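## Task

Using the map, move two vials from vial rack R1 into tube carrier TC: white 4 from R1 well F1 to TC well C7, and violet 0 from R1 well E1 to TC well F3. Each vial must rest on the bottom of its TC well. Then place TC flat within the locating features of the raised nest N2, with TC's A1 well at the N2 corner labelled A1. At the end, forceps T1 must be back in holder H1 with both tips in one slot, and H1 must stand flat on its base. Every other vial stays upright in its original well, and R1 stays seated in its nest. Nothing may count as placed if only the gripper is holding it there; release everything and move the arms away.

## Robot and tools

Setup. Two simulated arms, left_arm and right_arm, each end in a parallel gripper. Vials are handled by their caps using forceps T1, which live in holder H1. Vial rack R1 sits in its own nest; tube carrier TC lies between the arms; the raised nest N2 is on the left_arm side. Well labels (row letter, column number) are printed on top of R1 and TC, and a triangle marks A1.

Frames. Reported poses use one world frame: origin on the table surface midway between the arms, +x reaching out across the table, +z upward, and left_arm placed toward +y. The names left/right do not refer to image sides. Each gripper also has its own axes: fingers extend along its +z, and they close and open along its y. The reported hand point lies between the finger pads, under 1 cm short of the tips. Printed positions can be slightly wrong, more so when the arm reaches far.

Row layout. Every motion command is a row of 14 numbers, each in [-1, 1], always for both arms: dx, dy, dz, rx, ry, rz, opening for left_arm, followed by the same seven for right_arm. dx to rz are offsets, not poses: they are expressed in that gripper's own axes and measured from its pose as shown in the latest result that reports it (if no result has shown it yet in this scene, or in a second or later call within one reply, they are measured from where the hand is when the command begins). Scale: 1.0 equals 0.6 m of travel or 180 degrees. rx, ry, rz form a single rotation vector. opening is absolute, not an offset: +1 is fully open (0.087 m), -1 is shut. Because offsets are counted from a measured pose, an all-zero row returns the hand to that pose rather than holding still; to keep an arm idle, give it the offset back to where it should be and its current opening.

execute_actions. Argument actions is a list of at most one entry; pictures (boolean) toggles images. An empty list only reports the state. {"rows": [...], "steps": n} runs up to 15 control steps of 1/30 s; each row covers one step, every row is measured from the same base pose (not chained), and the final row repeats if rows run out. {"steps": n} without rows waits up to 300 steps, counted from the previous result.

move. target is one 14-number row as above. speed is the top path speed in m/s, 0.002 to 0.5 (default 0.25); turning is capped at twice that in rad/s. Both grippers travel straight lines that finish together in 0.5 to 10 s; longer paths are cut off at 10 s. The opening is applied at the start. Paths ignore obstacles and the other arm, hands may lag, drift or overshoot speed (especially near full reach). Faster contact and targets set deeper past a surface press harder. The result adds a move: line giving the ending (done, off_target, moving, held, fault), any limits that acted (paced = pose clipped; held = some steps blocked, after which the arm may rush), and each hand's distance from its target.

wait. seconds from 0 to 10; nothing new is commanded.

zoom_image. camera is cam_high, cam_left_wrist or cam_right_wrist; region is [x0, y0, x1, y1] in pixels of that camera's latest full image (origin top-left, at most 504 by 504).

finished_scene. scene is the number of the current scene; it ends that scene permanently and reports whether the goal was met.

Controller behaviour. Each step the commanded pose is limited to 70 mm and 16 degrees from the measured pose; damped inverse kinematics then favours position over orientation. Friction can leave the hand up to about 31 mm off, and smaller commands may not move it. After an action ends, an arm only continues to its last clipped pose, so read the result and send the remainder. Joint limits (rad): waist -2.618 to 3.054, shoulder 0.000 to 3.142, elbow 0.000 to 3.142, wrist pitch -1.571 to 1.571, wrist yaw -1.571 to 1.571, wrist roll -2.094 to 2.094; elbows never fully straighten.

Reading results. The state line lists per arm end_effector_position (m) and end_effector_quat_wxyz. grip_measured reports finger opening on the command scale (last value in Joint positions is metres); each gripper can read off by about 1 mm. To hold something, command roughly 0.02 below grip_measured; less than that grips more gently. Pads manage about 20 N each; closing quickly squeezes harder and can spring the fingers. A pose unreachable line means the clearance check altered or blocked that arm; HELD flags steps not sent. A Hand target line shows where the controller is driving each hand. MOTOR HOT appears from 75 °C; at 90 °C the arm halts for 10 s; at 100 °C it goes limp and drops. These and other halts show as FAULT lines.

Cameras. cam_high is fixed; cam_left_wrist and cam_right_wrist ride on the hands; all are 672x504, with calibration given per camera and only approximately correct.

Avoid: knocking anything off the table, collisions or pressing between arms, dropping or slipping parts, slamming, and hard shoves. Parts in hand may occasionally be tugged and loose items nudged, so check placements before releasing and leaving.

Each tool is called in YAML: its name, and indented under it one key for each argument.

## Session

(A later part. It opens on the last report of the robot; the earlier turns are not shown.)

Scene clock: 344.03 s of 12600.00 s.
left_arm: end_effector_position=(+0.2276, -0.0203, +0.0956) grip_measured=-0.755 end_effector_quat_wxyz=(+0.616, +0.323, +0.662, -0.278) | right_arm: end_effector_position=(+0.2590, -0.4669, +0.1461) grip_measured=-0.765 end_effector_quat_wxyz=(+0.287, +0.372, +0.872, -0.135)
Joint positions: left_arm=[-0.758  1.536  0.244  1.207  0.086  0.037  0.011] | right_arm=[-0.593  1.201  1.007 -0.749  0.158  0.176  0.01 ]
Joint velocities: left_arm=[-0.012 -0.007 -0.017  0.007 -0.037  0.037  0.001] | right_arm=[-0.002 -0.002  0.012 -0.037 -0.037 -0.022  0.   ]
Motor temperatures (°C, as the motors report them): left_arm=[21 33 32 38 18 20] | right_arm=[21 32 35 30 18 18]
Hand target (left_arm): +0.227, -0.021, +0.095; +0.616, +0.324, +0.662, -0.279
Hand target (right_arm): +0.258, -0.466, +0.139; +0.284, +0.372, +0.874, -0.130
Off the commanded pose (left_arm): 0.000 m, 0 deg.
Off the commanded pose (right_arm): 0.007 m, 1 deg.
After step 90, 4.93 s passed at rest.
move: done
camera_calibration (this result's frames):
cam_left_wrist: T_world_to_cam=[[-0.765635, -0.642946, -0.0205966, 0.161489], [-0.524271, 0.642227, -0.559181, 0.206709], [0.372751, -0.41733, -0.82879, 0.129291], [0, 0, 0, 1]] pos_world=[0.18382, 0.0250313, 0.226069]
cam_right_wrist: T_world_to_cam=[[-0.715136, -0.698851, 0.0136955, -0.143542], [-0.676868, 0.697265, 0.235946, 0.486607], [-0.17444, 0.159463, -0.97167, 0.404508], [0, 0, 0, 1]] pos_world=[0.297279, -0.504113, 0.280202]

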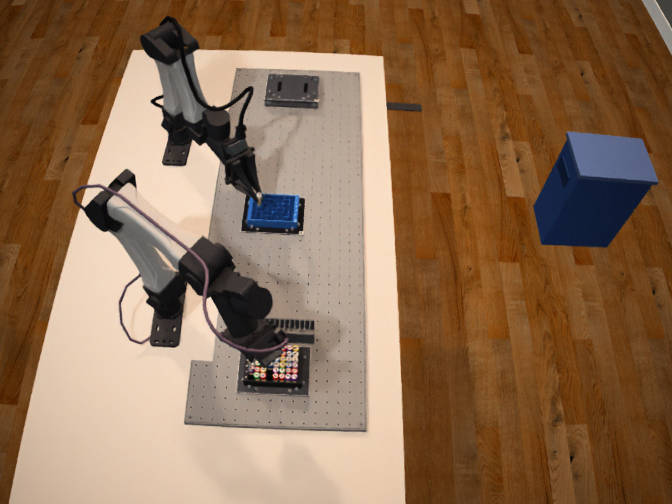

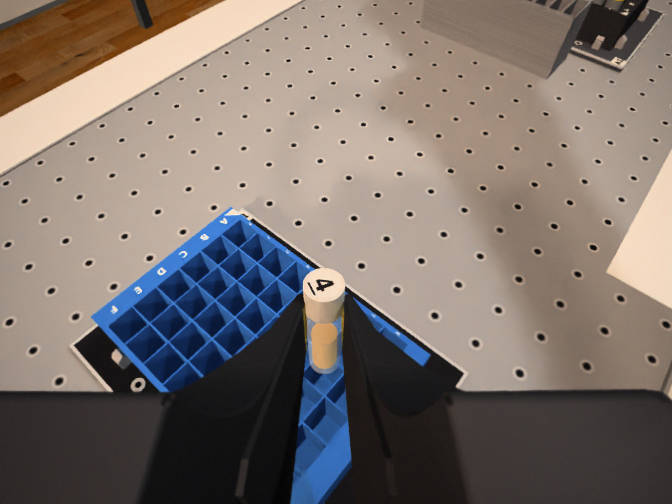

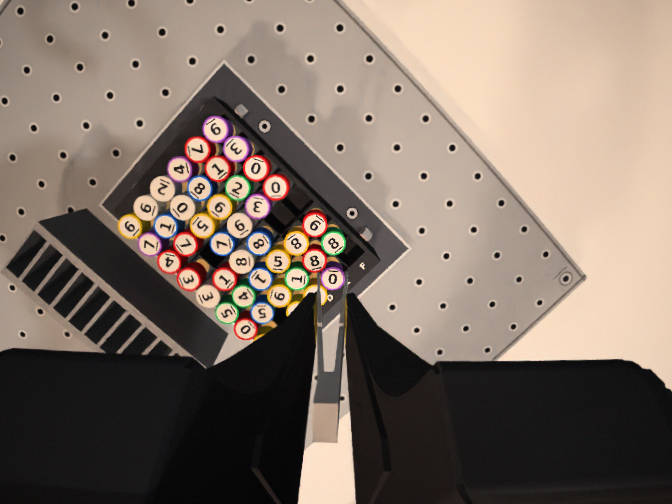

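move:
  target: [0.025,0,0.004,0,-0.005,0,-0.775,0.017,0,0.009,0,0.008,0,-0.765]
  speed: 0.02

zoom_image:
  camera: "cam_right_wrist"
  region: [260,190,420,340]

zoom_image:
  camera: "cam_left_wrist"
  region: [200,260,450,504]

Scene clock: 354.40 s of 12600.00 s.
left_arm: end_effector_position=(+0.2324, -0.0251, +0.0916) grip_measured=-0.755 end_effector_quat_wxyz=(+0.630, +0.318, +0.649, -0.283) | right_arm: end_effector_position=(+0.2597, -0.4673, +0.1465) grip_measured=-0.765 end_effector_quat_wxyz=(+0.288, +0.372, +0.872, -0.135)
Joint positions: left_arm=[-0.758  1.653  0.244  1.364  0.086  0.037  0.011] | right_arm=[-0.593  1.201  1.007 -0.745  0.157  0.176  0.01 ]
Joint velocities: left_arm=[-0.002  0.007 -0.012  0.051 -0.095  0.007 -0.   ] | right_arm=[ 0.017  0.007  0.002 -0.022 -0.037 -0.037 -0.   ]
Motor temperatures (°C, as the motors report them): left_arm=[21 32 31 39 18 20] | right_arm=[21 32 35 31 18 18]
Hand target (left_arm): +0.228, -0.021, +0.081; +0.622, +0.321, +0.657, -0.281
Hand target (right_arm): +0.255, -0.464, +0.136; +0.275, +0.374, +0.876, -0.131
Off the commanded pose (left_arm): 0.012 m, 1 deg.
Off the commanded pose (right_arm): 0.012 m, 2 deg.
After step 90, 6.07 s passed at rest.
move: off_target (left_arm, right_arm)
camera_calibration (this result's frames):
cam_left_wrist: T_world_to_cam=[[-0.76501, -0.643579, -0.023793, 0.16208], [-0.508077, 0.625819, -0.591784, 0.208843], [0.39575, -0.440632, -0.805745, 0.114115], [0, 0, 0, 1]] pos_world=[0.18494, 0.0238962, 0.219394]
cam_right_wrist: T_world_to_cam=[[-0.71502, -0.69899, 0.012653, -0.143257], [-0.677738, 0.697493, 0.232755, 0.488039], [-0.171519, 0.157849, -0.972453, 0.40366], [0, 0, 0, 1]] pos_world=[0.297566, -0.504257, 0.28076]

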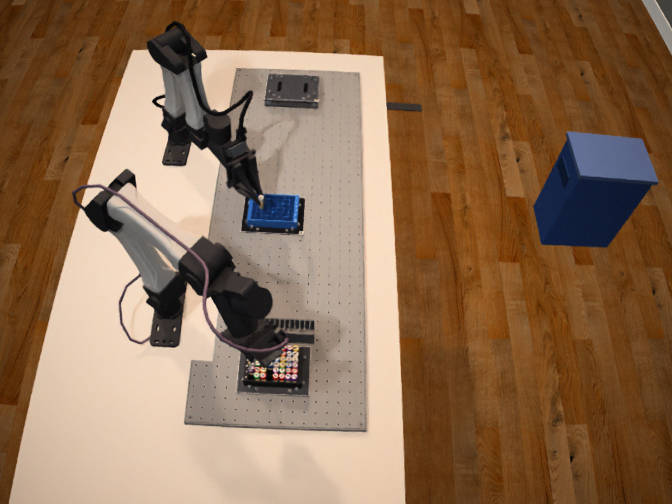

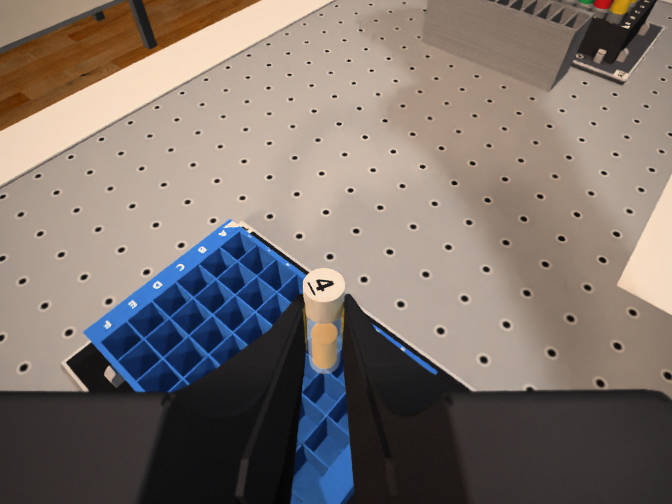

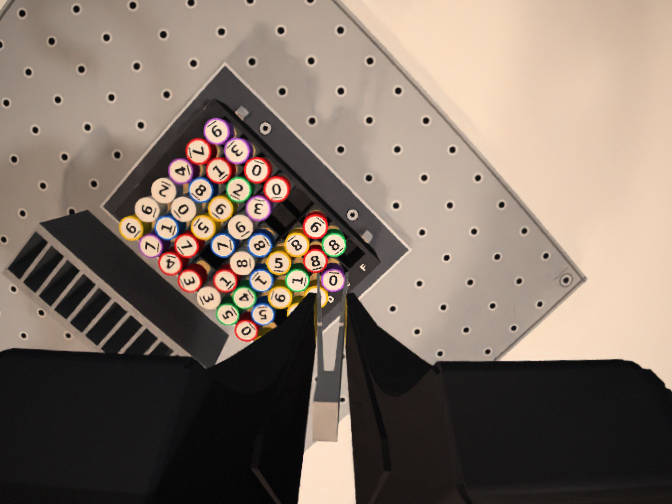

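Region (260, 190, 420, 340) of cam_right_wrist's 672x504 image, scaled by 3.150, with more detail than that image has; it fills the top 472 rows of this view, and the rest is white.

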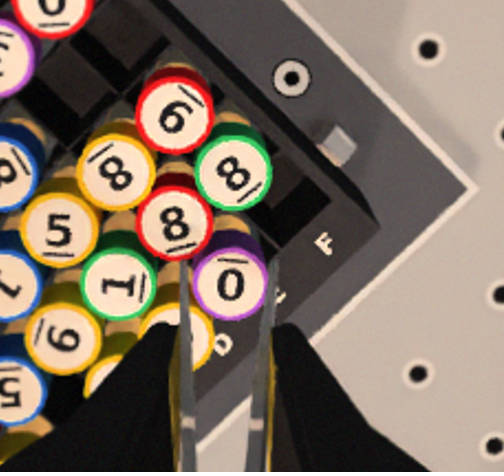

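Region (200, 260, 450, 504) of cam_left_wrist's 672x504 image, scaled by 2.016, with more detail than that image has; it fills the top 492 rows of this view, and the rest is white.

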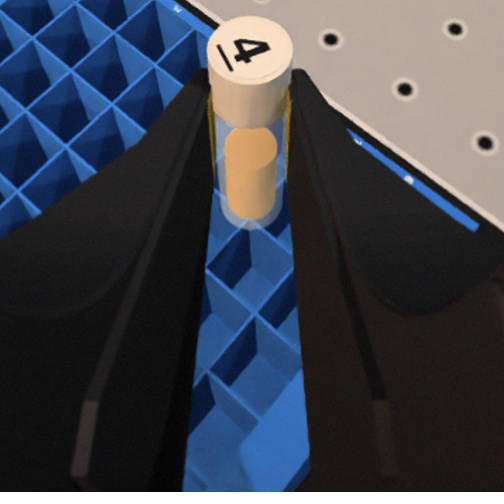

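move:
  target: [0.026,0,-0.003,0,0.028,0,-0.775,0.010,0,-0.001,0,0.012,0,-0.765]
  speed: 0.03

move:
  target: [0,0,0,0,0,0,-0.775,0,0,0,0,0,0,-0.835]

zoom_image:
  camera: "cam_right_wrist"
  region: [260,190,420,340]

zoom_image:
  camera: "cam_left_wrist"
  region: [200,260,450,504]

Scene clock: 367.60 s of 12600.00 s.
left_arm: end_effector_position=(+0.2292, -0.0218, +0.0783) grip_measured=-0.755 end_effector_quat_wxyz=(+0.608, +0.327, +0.669, -0.275) | right_arm: end_effector_position=(+0.2562, -0.4650, +0.1444) grip_measured=-0.765 end_effector_quat_wxyz=(+0.279, +0.372, +0.875, -0.134)
Joint positions: left_arm=[-0.758  1.631  0.244  1.278  0.086  0.04   0.011] | right_arm=[-0.593  1.201  1.007 -0.764  0.157  0.176  0.01 ]
Joint velocities: left_arm=[-0.007 -0.002 -0.007  0.007  0.007  0.037  0.   ] | right_arm=[ 0.007  0.007 -0.002 -0.051 -0.007 -0.007 -0.001]
Motor temperatures (°C, as the motors report them): left_arm=[21 32 30 39 18 20] | right_arm=[21 32 35 31 18 18]
Hand target (left_arm): +0.231, -0.023, +0.076; +0.602, +0.331, +0.675, -0.270
Hand target (right_arm): +0.256, -0.464, +0.143; +0.272, +0.375, +0.877, -0.128
Off the commanded pose (left_arm): 0.003 m, 1 deg.
Off the commanded pose (right_arm): 0.002 m, 1 deg.
After step 90, 8.47 s passed at rest.
move: done
camera_calibration (this result's frames):
cam_left_wrist: T_world_to_cam=[[-0.766144, -0.642305, -0.0216339, 0.161641], [-0.532356, 0.653134, -0.538528, 0.19925], [0.360029, -0.401073, -0.84233, 0.118076], [0, 0, 0, 1]] pos_world=[0.187401, 0.0210434, 0.210257]
cam_right_wrist: T_world_to_cam=[[-0.71479, -0.69914, 0.0166856, -0.144853], [-0.673958, 0.695021, 0.250451, 0.479845], [-0.186697, 0.167775, -0.967985, 0.408522], [0, 0, 0, 1]] pos_world=[0.296126, -0.503315, 0.277682]

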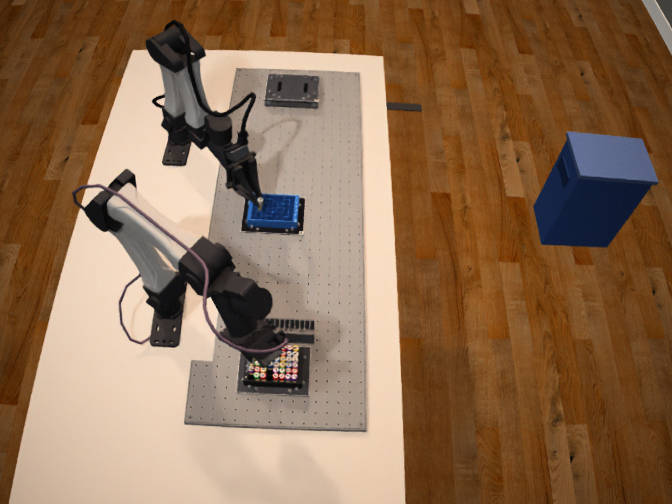

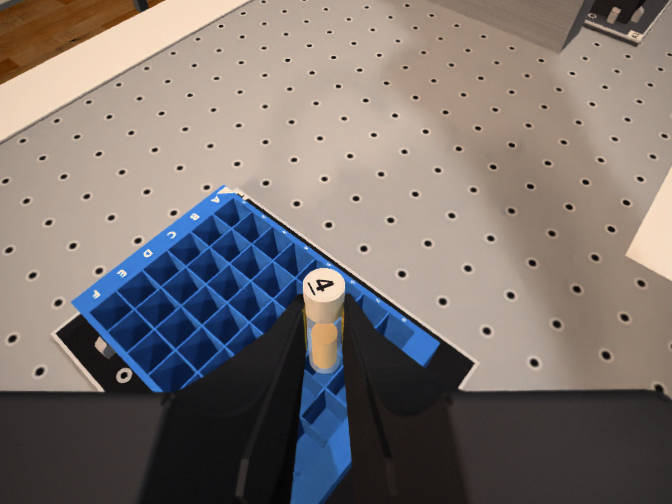

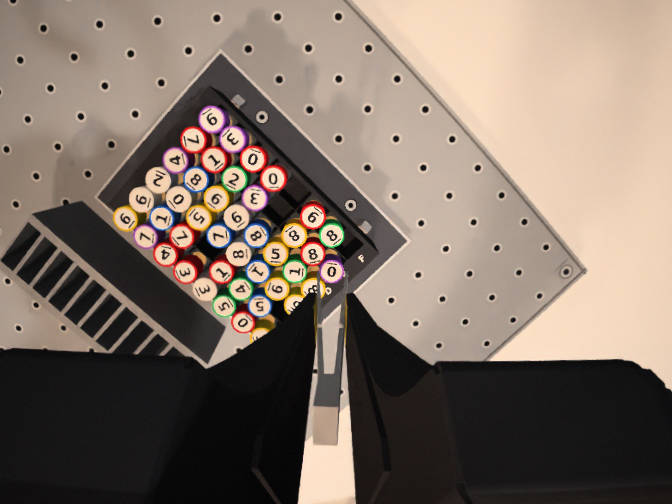

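Scene clock: 368.10 s of 12600.00 s.
left_arm: end_effector_position=(+0.2293, -0.0218, +0.0786) grip_measured=-0.755 end_effector_quat_wxyz=(+0.609, +0.327, +0.669, -0.275) | right_arm: end_effector_position=(+0.2562, -0.4650, +0.1444) grip_measured=-0.834 end_effector_quat_wxyz=(+0.279, +0.372, +0.875, -0.134)
Joint positions: left_arm=[-0.758  1.631  0.244  1.279  0.086  0.04   0.011] | right_arm=[-0.593  1.201  1.007 -0.764  0.157  0.176  0.007]
Joint velocities: left_arm=[-0.002  0.002 -0.002 -0.095 -0.022  0.051 -0.   ] | right_arm=[-0.017 -0.002  0.012  0.007 -0.051 -0.095  0.   ]
Motor temperatures (°C, as the motors report them): left_arm=[21 32 30 39 18 20] | right_arm=[21 32 35 31 18 18]
Hand target (left_arm): +0.229, -0.022, +0.078; +0.608, +0.327, +0.669, -0.275
Hand target (right_arm): +0.256, -0.465, +0.144; +0.280, +0.372, +0.875, -0.134
Off the commanded pose (left_arm): 0.000 m, 0 deg.
Off the commanded pose (right_arm): 0.000 m, 0 deg.
move: done
camera_calibration (this result's frames):
cam_left_wrist: T_world_to_cam=[[-0.766126, -0.642323, -0.0217266, 0.161657], [-0.531923, 0.652695, -0.539487, 0.199432], [0.360706, -0.401758, -0.841713, 0.118049], [0, 0, 0, 1]] pos_world=[0.187351, 0.021095, 0.210467]
cam_right_wrist: T_world_to_cam=[[-0.71479, -0.69914, 0.0166856, -0.144853], [-0.673958, 0.695021, 0.250451, 0.479845], [-0.186697, 0.167775, -0.967985, 0.408522], [0, 0, 0, 1]] pos_world=[0.296126, -0.503315, 0.277682]

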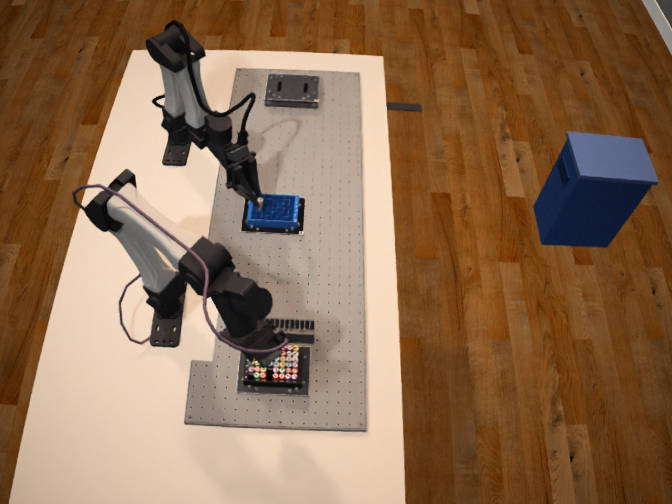

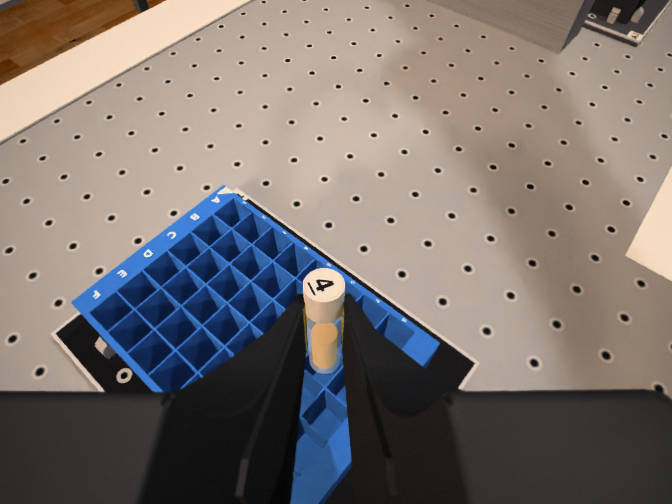

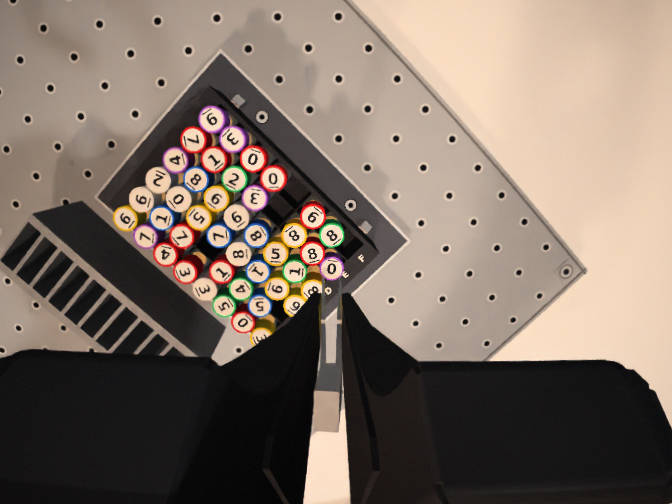

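Region (260, 190, 420, 340) of cam_right_wrist's 672x504 image, scaled by 3.150, with more detail than that image has; it fills the top 472 rows of this view, and the rest is white.

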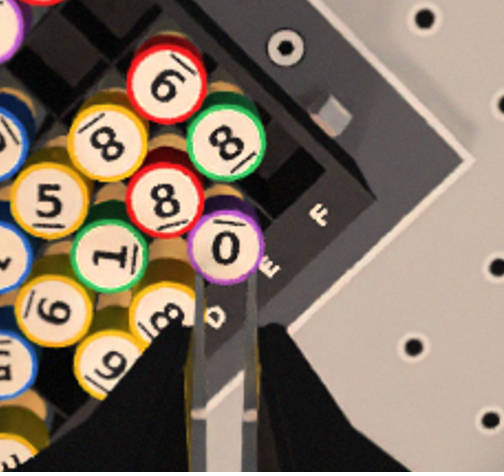

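Region (200, 260, 450, 504) of cam_left_wrist's 672x504 image, scaled by 2.016, with more detail than that image has; it fills the top 492 rows of this view, and the rest is white.

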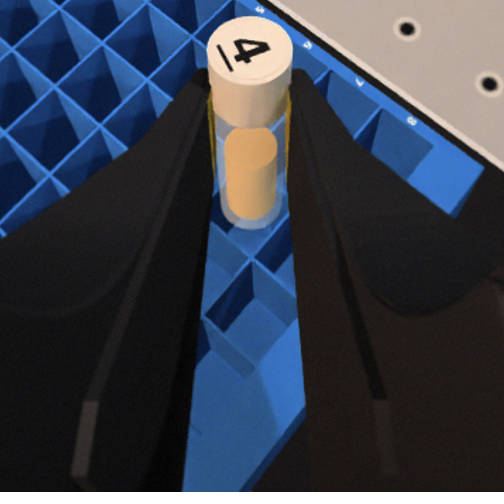

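move:
  target: [0.02,0,0,0,0.015,0,-0.775,-0.024,0,-0.03,0,0,0,-0.77]
  speed: 0.02

zoom_image:
  camera: "cam_right_wrist"
  region: [260,190,420,340]

zoom_image:
  camera: "cam_left_wrist"
  region: [200,260,450,504]

Scene clock: 378.80 s of 12600.00 s.
left_arm: end_effector_position=(+0.2293, -0.0218, +0.0785) grip_measured=-0.755 end_effector_quat_wxyz=(+0.609, +0.327, +0.669, -0.275) | right_arm: end_effector_position=(+0.2574, -0.4658, +0.1660) grip_measured=-0.770 end_effector_quat_wxyz=(+0.286, +0.372, +0.873, -0.135)
Joint positions: left_arm=[-0.758  1.631  0.244  1.279  0.086  0.04   0.011] | right_arm=[-0.593  1.201  1.087 -0.83   0.157  0.176  0.01 ]
Joint velocities: left_arm=[-0.012 -0.002 -0.002  0.066  0.051 -0.037 -0.001] | right_arm=[ 0.007 -0.007  0.002 -0.081  0.007 -0.007  0.001]
Motor temperatures (°C, as the motors report them): left_arm=[21 31 30 39 18 20] | right_arm=[21 32 36 31 18 18]
Hand target (left_arm): +0.228, -0.020, +0.067; +0.593, +0.334, +0.682, -0.267
Hand target (right_arm): +0.258, -0.465, +0.167; +0.280, +0.372, +0.875, -0.134
Off the commanded pose (left_arm): 0.012 m, 3 deg.
Off the commanded pose (right_arm): 0.001 m, 1 deg.
After step 90, 6.30 s passed at rest.
move: off_target (left_arm)
camera_calibration (this result's frames):
cam_left_wrist: T_world_to_cam=[[-0.766132, -0.642317, -0.0216957, 0.161652], [-0.532067, 0.652842, -0.539168, 0.199371], [0.36048, -0.40153, -0.841919, 0.118058], [0, 0, 0, 1]] pos_world=[0.187368, 0.0210778, 0.210397]
cam_right_wrist: T_world_to_cam=[[-0.714969, -0.699023, 0.0136411, -0.144291], [-0.676838, 0.696905, 0.237096, 0.479656], [-0.175242, 0.160284, -0.97139, 0.423919], [0, 0, 0, 1]] pos_world=[0.295774, -0.503085, 0.300034]

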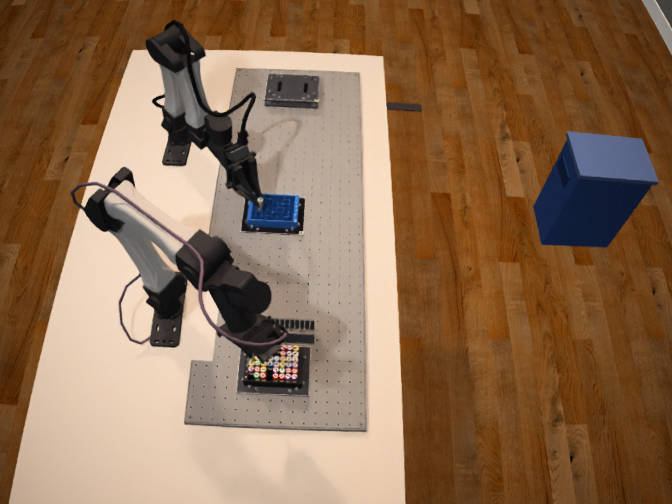

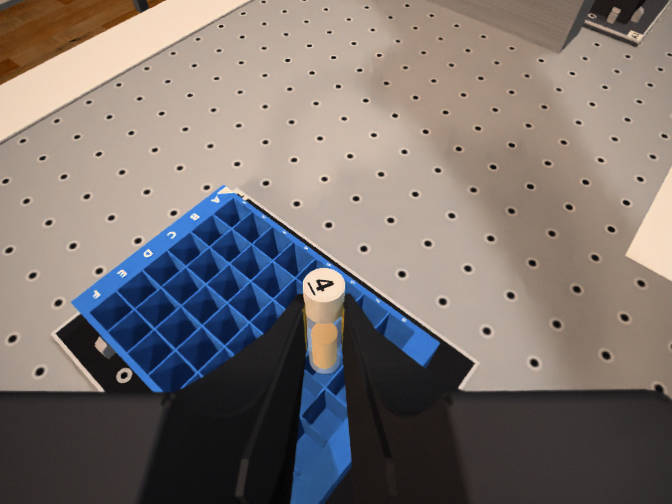

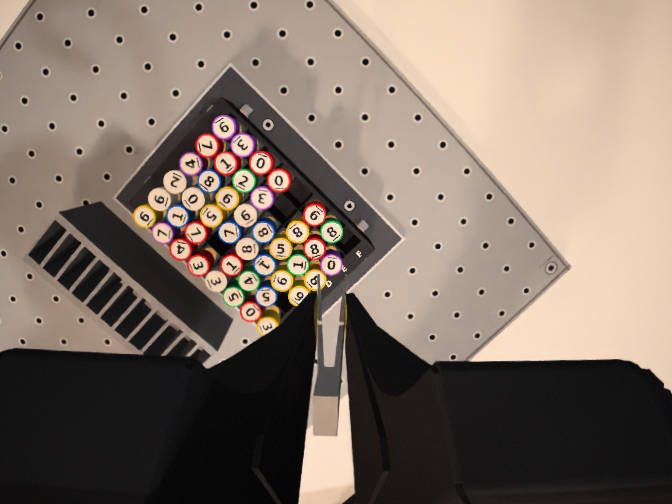

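Region (260, 190, 420, 340) of cam_right_wrist's 672x504 image, scaled by 3.150, with more detail than that image has; it fills the top 472 rows of this view, and the rest is white.

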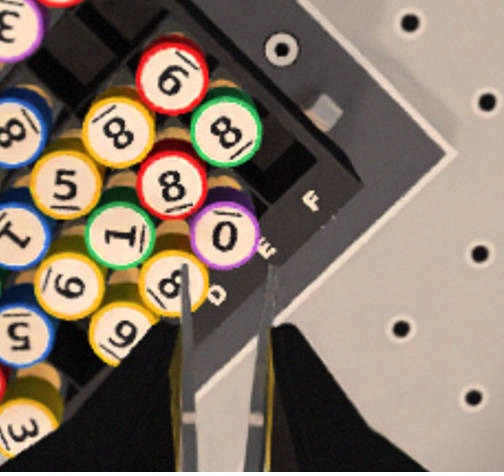

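Region (200, 260, 450, 504) of cam_left_wrist's 672x504 image, scaled by 2.016, with more detail than that image has; it fills the top 492 rows of this view, and the rest is white.

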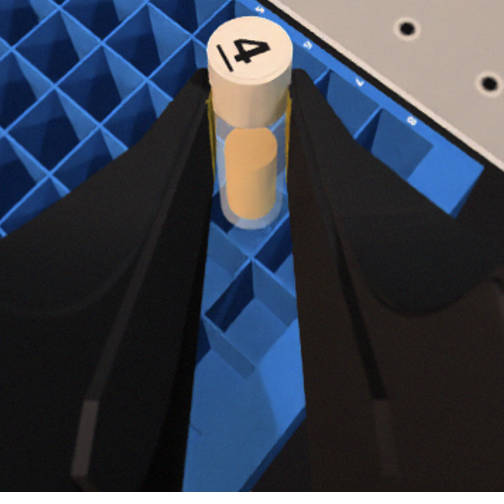

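move:
  target: [0.022,0,0,0,0.021,0,-0.775,0.027,0.001,0.037,-0.002,-0.001,0,-0.765]
  speed: 0.025

zoom_image:
  camera: "cam_right_wrist"
  region: [260,190,420,340]

zoom_image:
  camera: "cam_left_wrist"
  region: [200,260,450,504]

Scene clock: 388.03 s of 12600.00 s.
left_arm: end_effector_position=(+0.2281, -0.0201, +0.0717) grip_measured=-0.755 end_effector_quat_wxyz=(+0.599, +0.331, +0.677, -0.270) | right_arm: end_effector_position=(+0.2585, -0.4665, +0.1419) grip_measured=-0.765 end_effector_quat_wxyz=(+0.285, +0.372, +0.873, -0.135)
Joint positions: left_arm=[-0.758  1.631  0.244  1.25   0.085  0.043  0.011] | right_arm=[-0.593  1.201  0.992 -0.737  0.157  0.176  0.01 ]
Joint velocities: left_arm=[ 0.002 -0.022 -0.012  0.007  0.007 -0.022  0.   ] | right_arm=[ 0.022 -0.017  0.007  0.022 -0.037 -0.007 -0.001]
Motor temperatures (°C, as the motors report them): left_arm=[21 31 30 39 18 20] | right_arm=[21 32 37 30 18 18]
Hand target (left_arm): +0.228, -0.020, +0.065; +0.587, +0.336, +0.688, -0.264
Hand target (right_arm): +0.257, -0.466, +0.138; +0.288, +0.371, +0.873, -0.133
Off the commanded pose (left_arm): 0.006 m, 2 deg.
Off the commanded pose (right_arm): 0.004 m, 0 deg.
After step 90, 4.70 s passed at rest.
move: done
camera_calibration (this result's frames):
cam_left_wrist: T_world_to_cam=[[-0.766001, -0.642456, -0.022201, 0.161654], [-0.541927, 0.663945, -0.51526, 0.194741], [0.345772, -0.382658, -0.856747, 0.118195], [0, 0, 0, 1]] pos_world=[0.188494, 0.0197868, 0.205194]
cam_right_wrist: T_world_to_cam=[[-0.714943, -0.69904, 0.014135, -0.143754], [-0.676381, 0.696606, 0.239265, 0.4861], [-0.177103, 0.1615, -0.970851, 0.401765], [0, 0, 0, 1]] pos_world=[0.297166, -0.503996, 0.275779]

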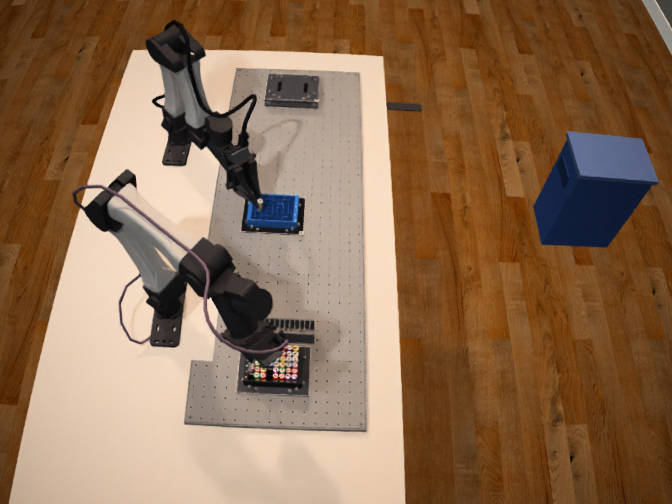

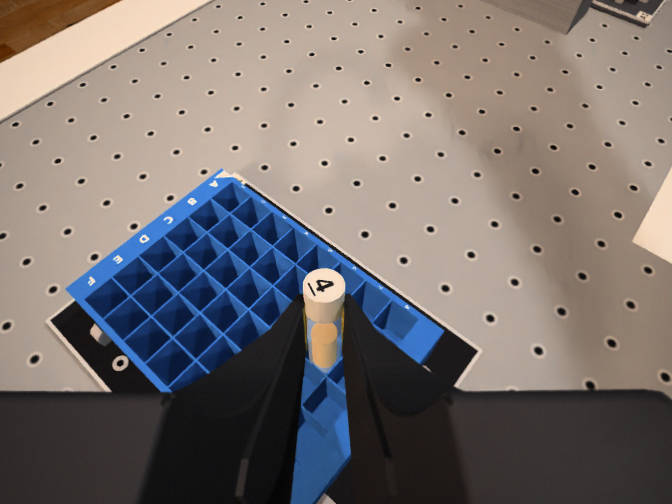

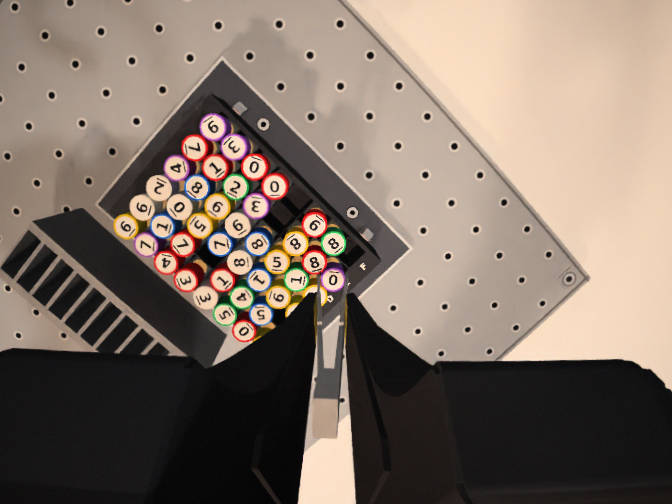

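Region (260, 190, 420, 340) of cam_right_wrist's 672x504 image, scaled by 3.150, with more detail than that image has; it fills the top 472 rows of this view, and the rest is white.

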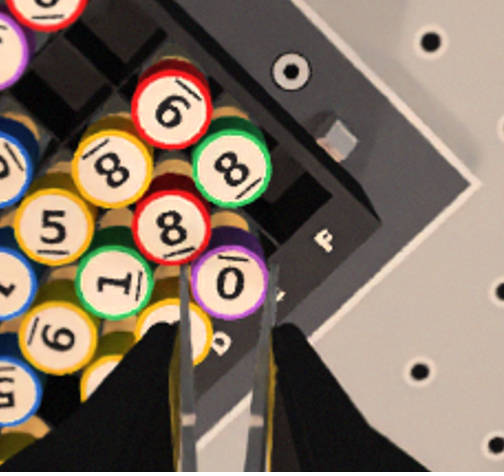

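Region (200, 260, 450, 504) of cam_left_wrist's 672x504 image, scaled by 2.016, with more detail than that image has; it fills the top 492 rows of this view, and the rest is white.

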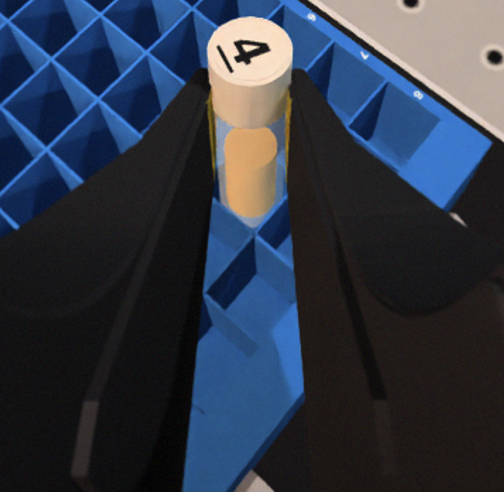

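The vial has entered the well. A bit deeper, and close the forceps.

move:
  target: [0.022,0,0,0,0.02,0,-0.775,0,0,0,0,0,0,-0.825]
  speed: 0.025

move:
  target: [0,0,0,0,0,0,-0.65,-0.077,0,-0.1,0,0.004,0,-0.825]
  speed: 0.04

Scene clock: 401.03 s of 12600.00 s.
left_arm: end_effector_position=(+0.2279, -0.0196, +0.0701) grip_measured=-0.755 end_effector_quat_wxyz=(+0.597, +0.333, +0.679, -0.268) | right_arm: end_effector_position=(+0.2594, -0.4671, +0.1424) grip_measured=-0.820 end_effector_quat_wxyz=(+0.287, +0.372, +0.872, -0.135)
Joint positions: left_arm=[-0.758  1.631  0.244  1.244  0.084  0.047  0.011] | right_arm=[-0.593  1.201  0.992 -0.732  0.157  0.176  0.008]
Joint velocities: left_arm=[ 0.012 -0.002 -0.002  0.022 -0.022 -0.022 -0.001] | right_arm=[-0.022 -0.012  0.012 -0.051  0.007 -0.051  0.   ]
Motor temperatures (°C, as the motors report them): left_arm=[21 31 30 38 18 20] | right_arm=[21 32 36 31 18 18]
Hand target (left_arm): +0.227, -0.018, +0.059; +0.578, +0.340, +0.695, -0.260
Hand target (right_arm): +0.259, -0.467, +0.142; +0.285, +0.372, +0.873, -0.135
Off the commanded pose (left_arm): 0.012 m, 3 deg.
Off the commanded pose (right_arm): 0.001 m, 0 deg.
After step 90, 8.53 s passed at rest.
move: off_target (left_arm)
camera_calibration (this result's frames):
cam_left_wrist: T_world_to_cam=[[-0.765868, -0.642505, -0.0251824, 0.162034], [-0.543066, 0.667313, -0.50968, 0.193448], [0.344276, -0.376672, -0.859995, 0.117795], [0, 0, 0, 1]] pos_world=[0.188598, 0.0193874, 0.203981]
cam_right_wrist: T_world_to_cam=[[-0.714995, -0.699006, 0.0131471, -0.143369], [-0.67729, 0.6972, 0.234926, 0.488084], [-0.173381, 0.159067, -0.971924, 0.40056], [0, 0, 0, 1]] pos_world=[0.297516, -0.504224, 0.276535]

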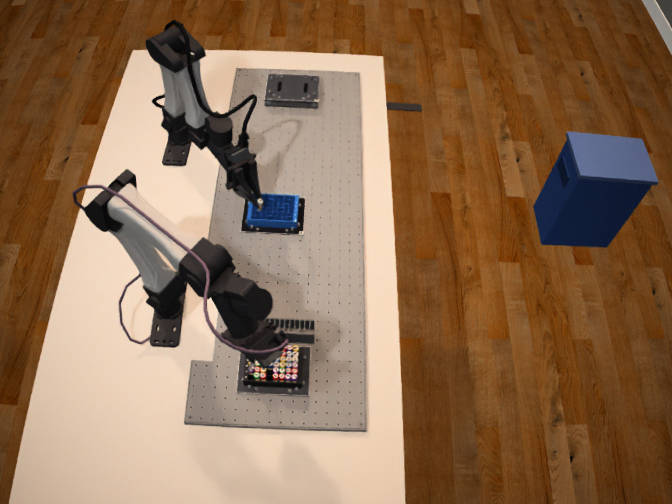

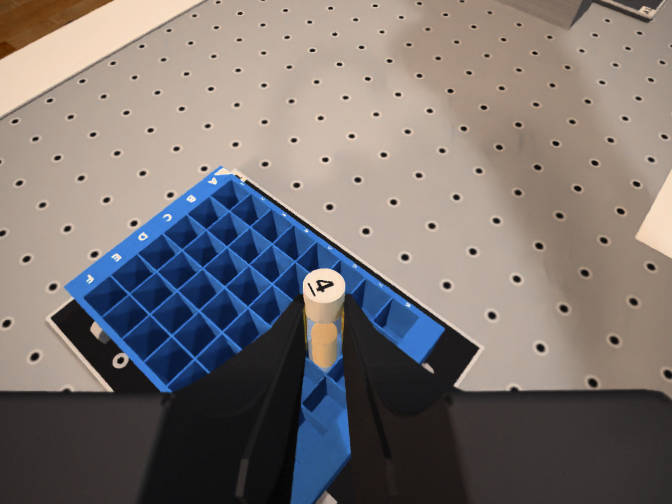

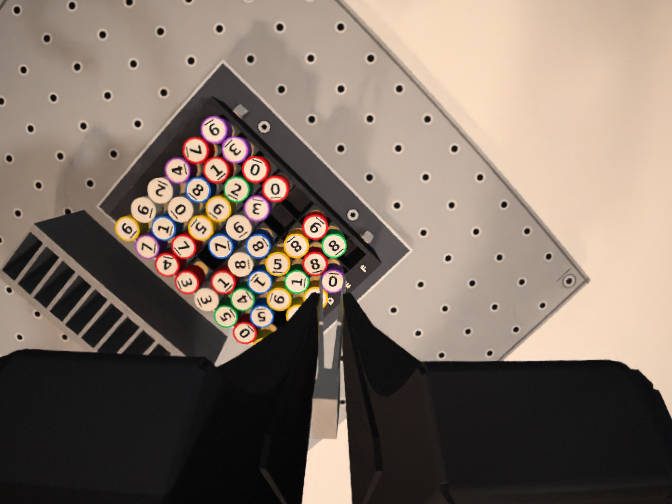

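Scene clock: 403.40 s of 12600.00 s.
left_arm: end_effector_position=(+0.2280, -0.0197, +0.0703) grip_measured=-0.650 end_effector_quat_wxyz=(+0.598, +0.333, +0.679, -0.268) | right_arm: end_effector_position=(+0.2607, -0.4678, +0.2176) grip_measured=-0.824 end_effector_quat_wxyz=(+0.288, +0.373, +0.872, -0.135)
Joint positions: left_arm=[-0.758  1.631  0.244  1.245  0.084  0.047  0.015] | right_arm=[-0.593  1.255  1.329 -1.015  0.157  0.179  0.008]
Joint velocities: left_arm=[ 0.002  0.007  0.002 -0.051 -0.037 -0.022 -0.001] | right_arm=[ 0.002  0.007 -0.007 -0.037  0.007 -0.022 -0.001]
Motor temperatures (°C, as the motors report them): left_arm=[21 31 30 38 18 20] | right_arm=[21 32 36 31 18 18]
Hand target (left_arm): +0.228, -0.020, +0.070; +0.597, +0.333, +0.679, -0.268
Hand target (right_arm): +0.263, -0.466, +0.218; +0.282, +0.373, +0.874, -0.133
Off the commanded pose (left_arm): 0.000 m, 0 deg.
Off the commanded pose (right_arm): 0.001 m, 1 deg.
move: done
camera_calibration (this result's frames):
cam_left_wrist: T_world_to_cam=[[-0.765854, -0.642518, -0.0252439, 0.162045], [-0.542792, 0.667036, -0.510333, 0.19357], [0.344737, -0.377139, -0.859606, 0.117782], [0, 0, 0, 1]] pos_world=[0.188567, 0.0194184, 0.204122]
cam_right_wrist: T_world_to_cam=[[-0.716727, -0.697267, 0.0109792, -0.14218], [-0.67621, 0.698758, 0.233405, 0.472569], [-0.170417, 0.159863, -0.972318, 0.473706], [0, 0, 0, 1]] pos_world=[0.298379, -0.505077, 0.351854]

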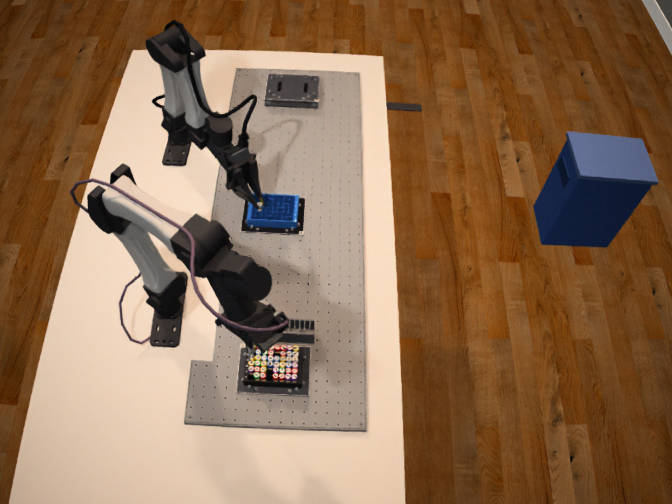

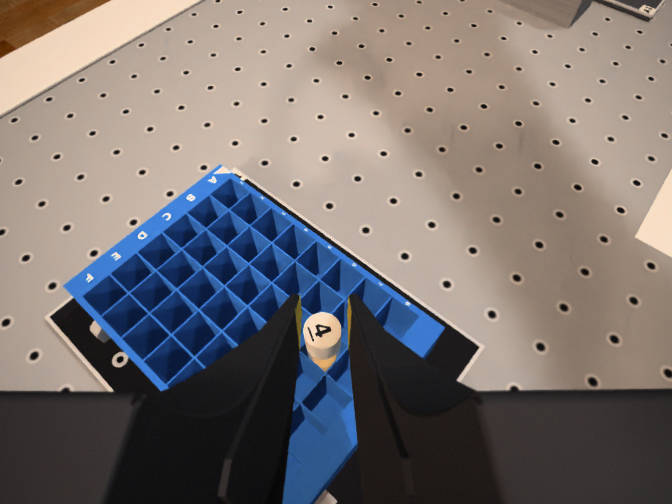

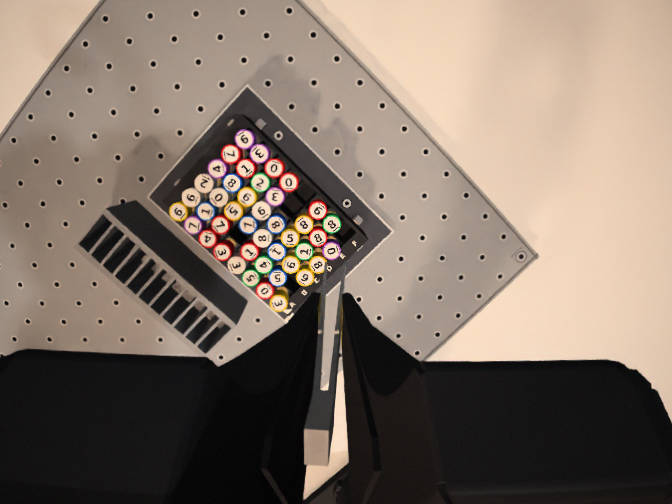

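move:
  target: [-0.15,0.15,-0.05,0,0.1,0,1,0.06,0,0.078,0,0.02,0,-0.77]
  speed: 0.06

zoom_image:
  camera: "cam_right_wrist"
  region: [260,190,420,340]

Scene clock: 417.30 s of 12600.00 s.
left_arm: end_effector_position=(+0.2854, +0.0451, +0.1608) grip_measured=+0.982 end_effector_quat_wxyz=(+0.487, +0.373, +0.760, -0.215) | right_arm: end_effector_position=(+0.2603, -0.4681, +0.1669) grip_measured=-0.770 end_effector_quat_wxyz=(+0.267, +0.376, +0.878, -0.128)
Joint positions: left_arm=[-0.419  1.252  0.791 -0.023  0.375  0.232  0.087] | right_arm=[-0.599  1.255  1.143 -0.875  0.15   0.179  0.01 ]
Joint velocities: left_arm=[-0.017  0.022  0.012 -0.081  0.066 -0.051 -0.   ] | right_arm=[ 0.002 -0.012  0.007 -0.022 -0.022 -0.051  0.   ]
Motor temperatures (°C, as the motors report them): left_arm=[21 31 30 39 18 20] | right_arm=[21 31 37 31 18 18]
Hand target (left_arm): +0.288, +0.047, +0.163; +0.483, +0.372, +0.763, -0.214
Hand target (right_arm): +0.258, -0.468, +0.159; +0.260, +0.378, +0.880, -0.123
Off the commanded pose (left_arm): 0.007 m, 1 deg.
Off the commanded pose (right_arm): 0.008 m, 1 deg.
After step 90, 7.67 s passed at rest.
move: done
camera_calibration (this result's frames):
cam_left_wrist: T_world_to_cam=[[-0.768637, -0.638915, -0.0313902, 0.25153], [-0.616898, 0.753344, -0.227838, 0.199592], [0.169217, -0.15576, -0.973193, 0.258606], [0, 0, 0, 1]] pos_world=[0.272702, 0.050625, 0.305044]
cam_right_wrist: T_world_to_cam=[[-0.717496, -0.696406, 0.0147434, -0.142117], [-0.6661, 0.692156, 0.277907, 0.471206], [-0.203741, 0.189576, -0.960495, 0.444975], [0, 0, 0, 1]] pos_world=[0.302561, -0.509476, 0.29854]

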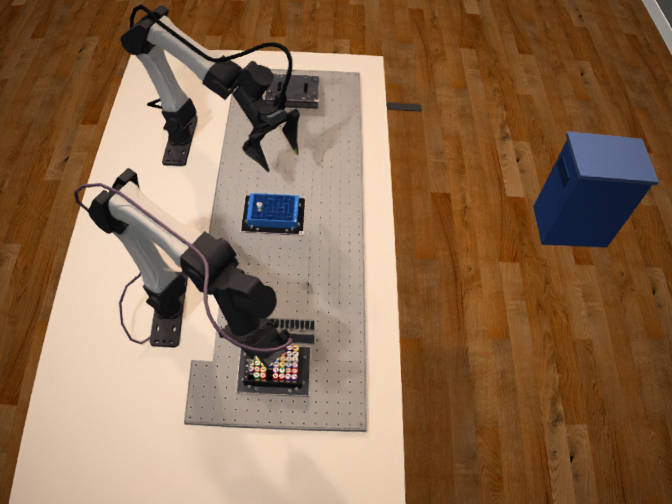

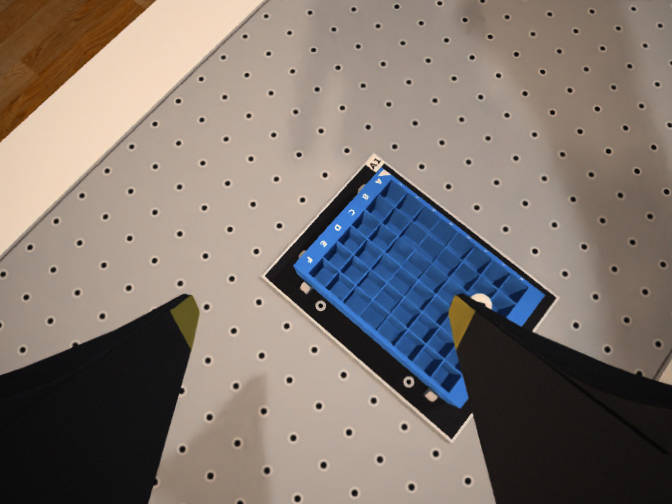

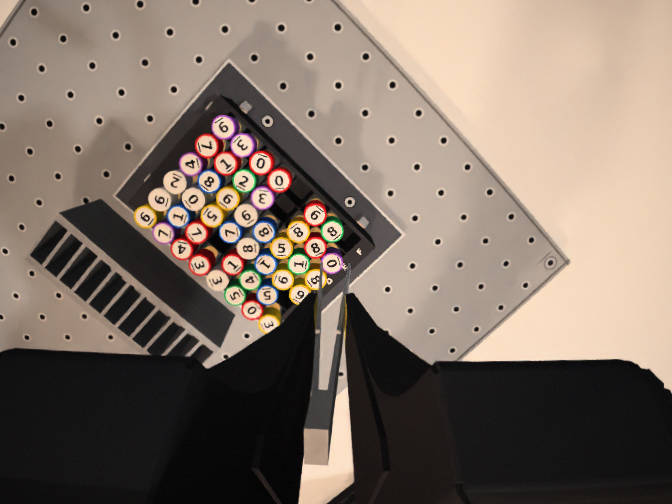

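Region (260, 190, 420, 340) of cam_right_wrist's 672x504 image, scaled by 3.150, with more detail than that image has; it fills the top 472 rows of this view, and the rest is white.

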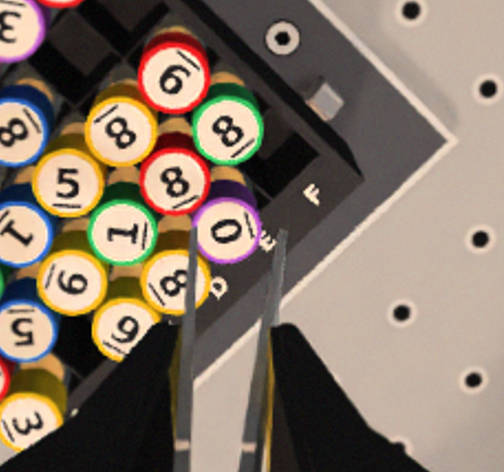

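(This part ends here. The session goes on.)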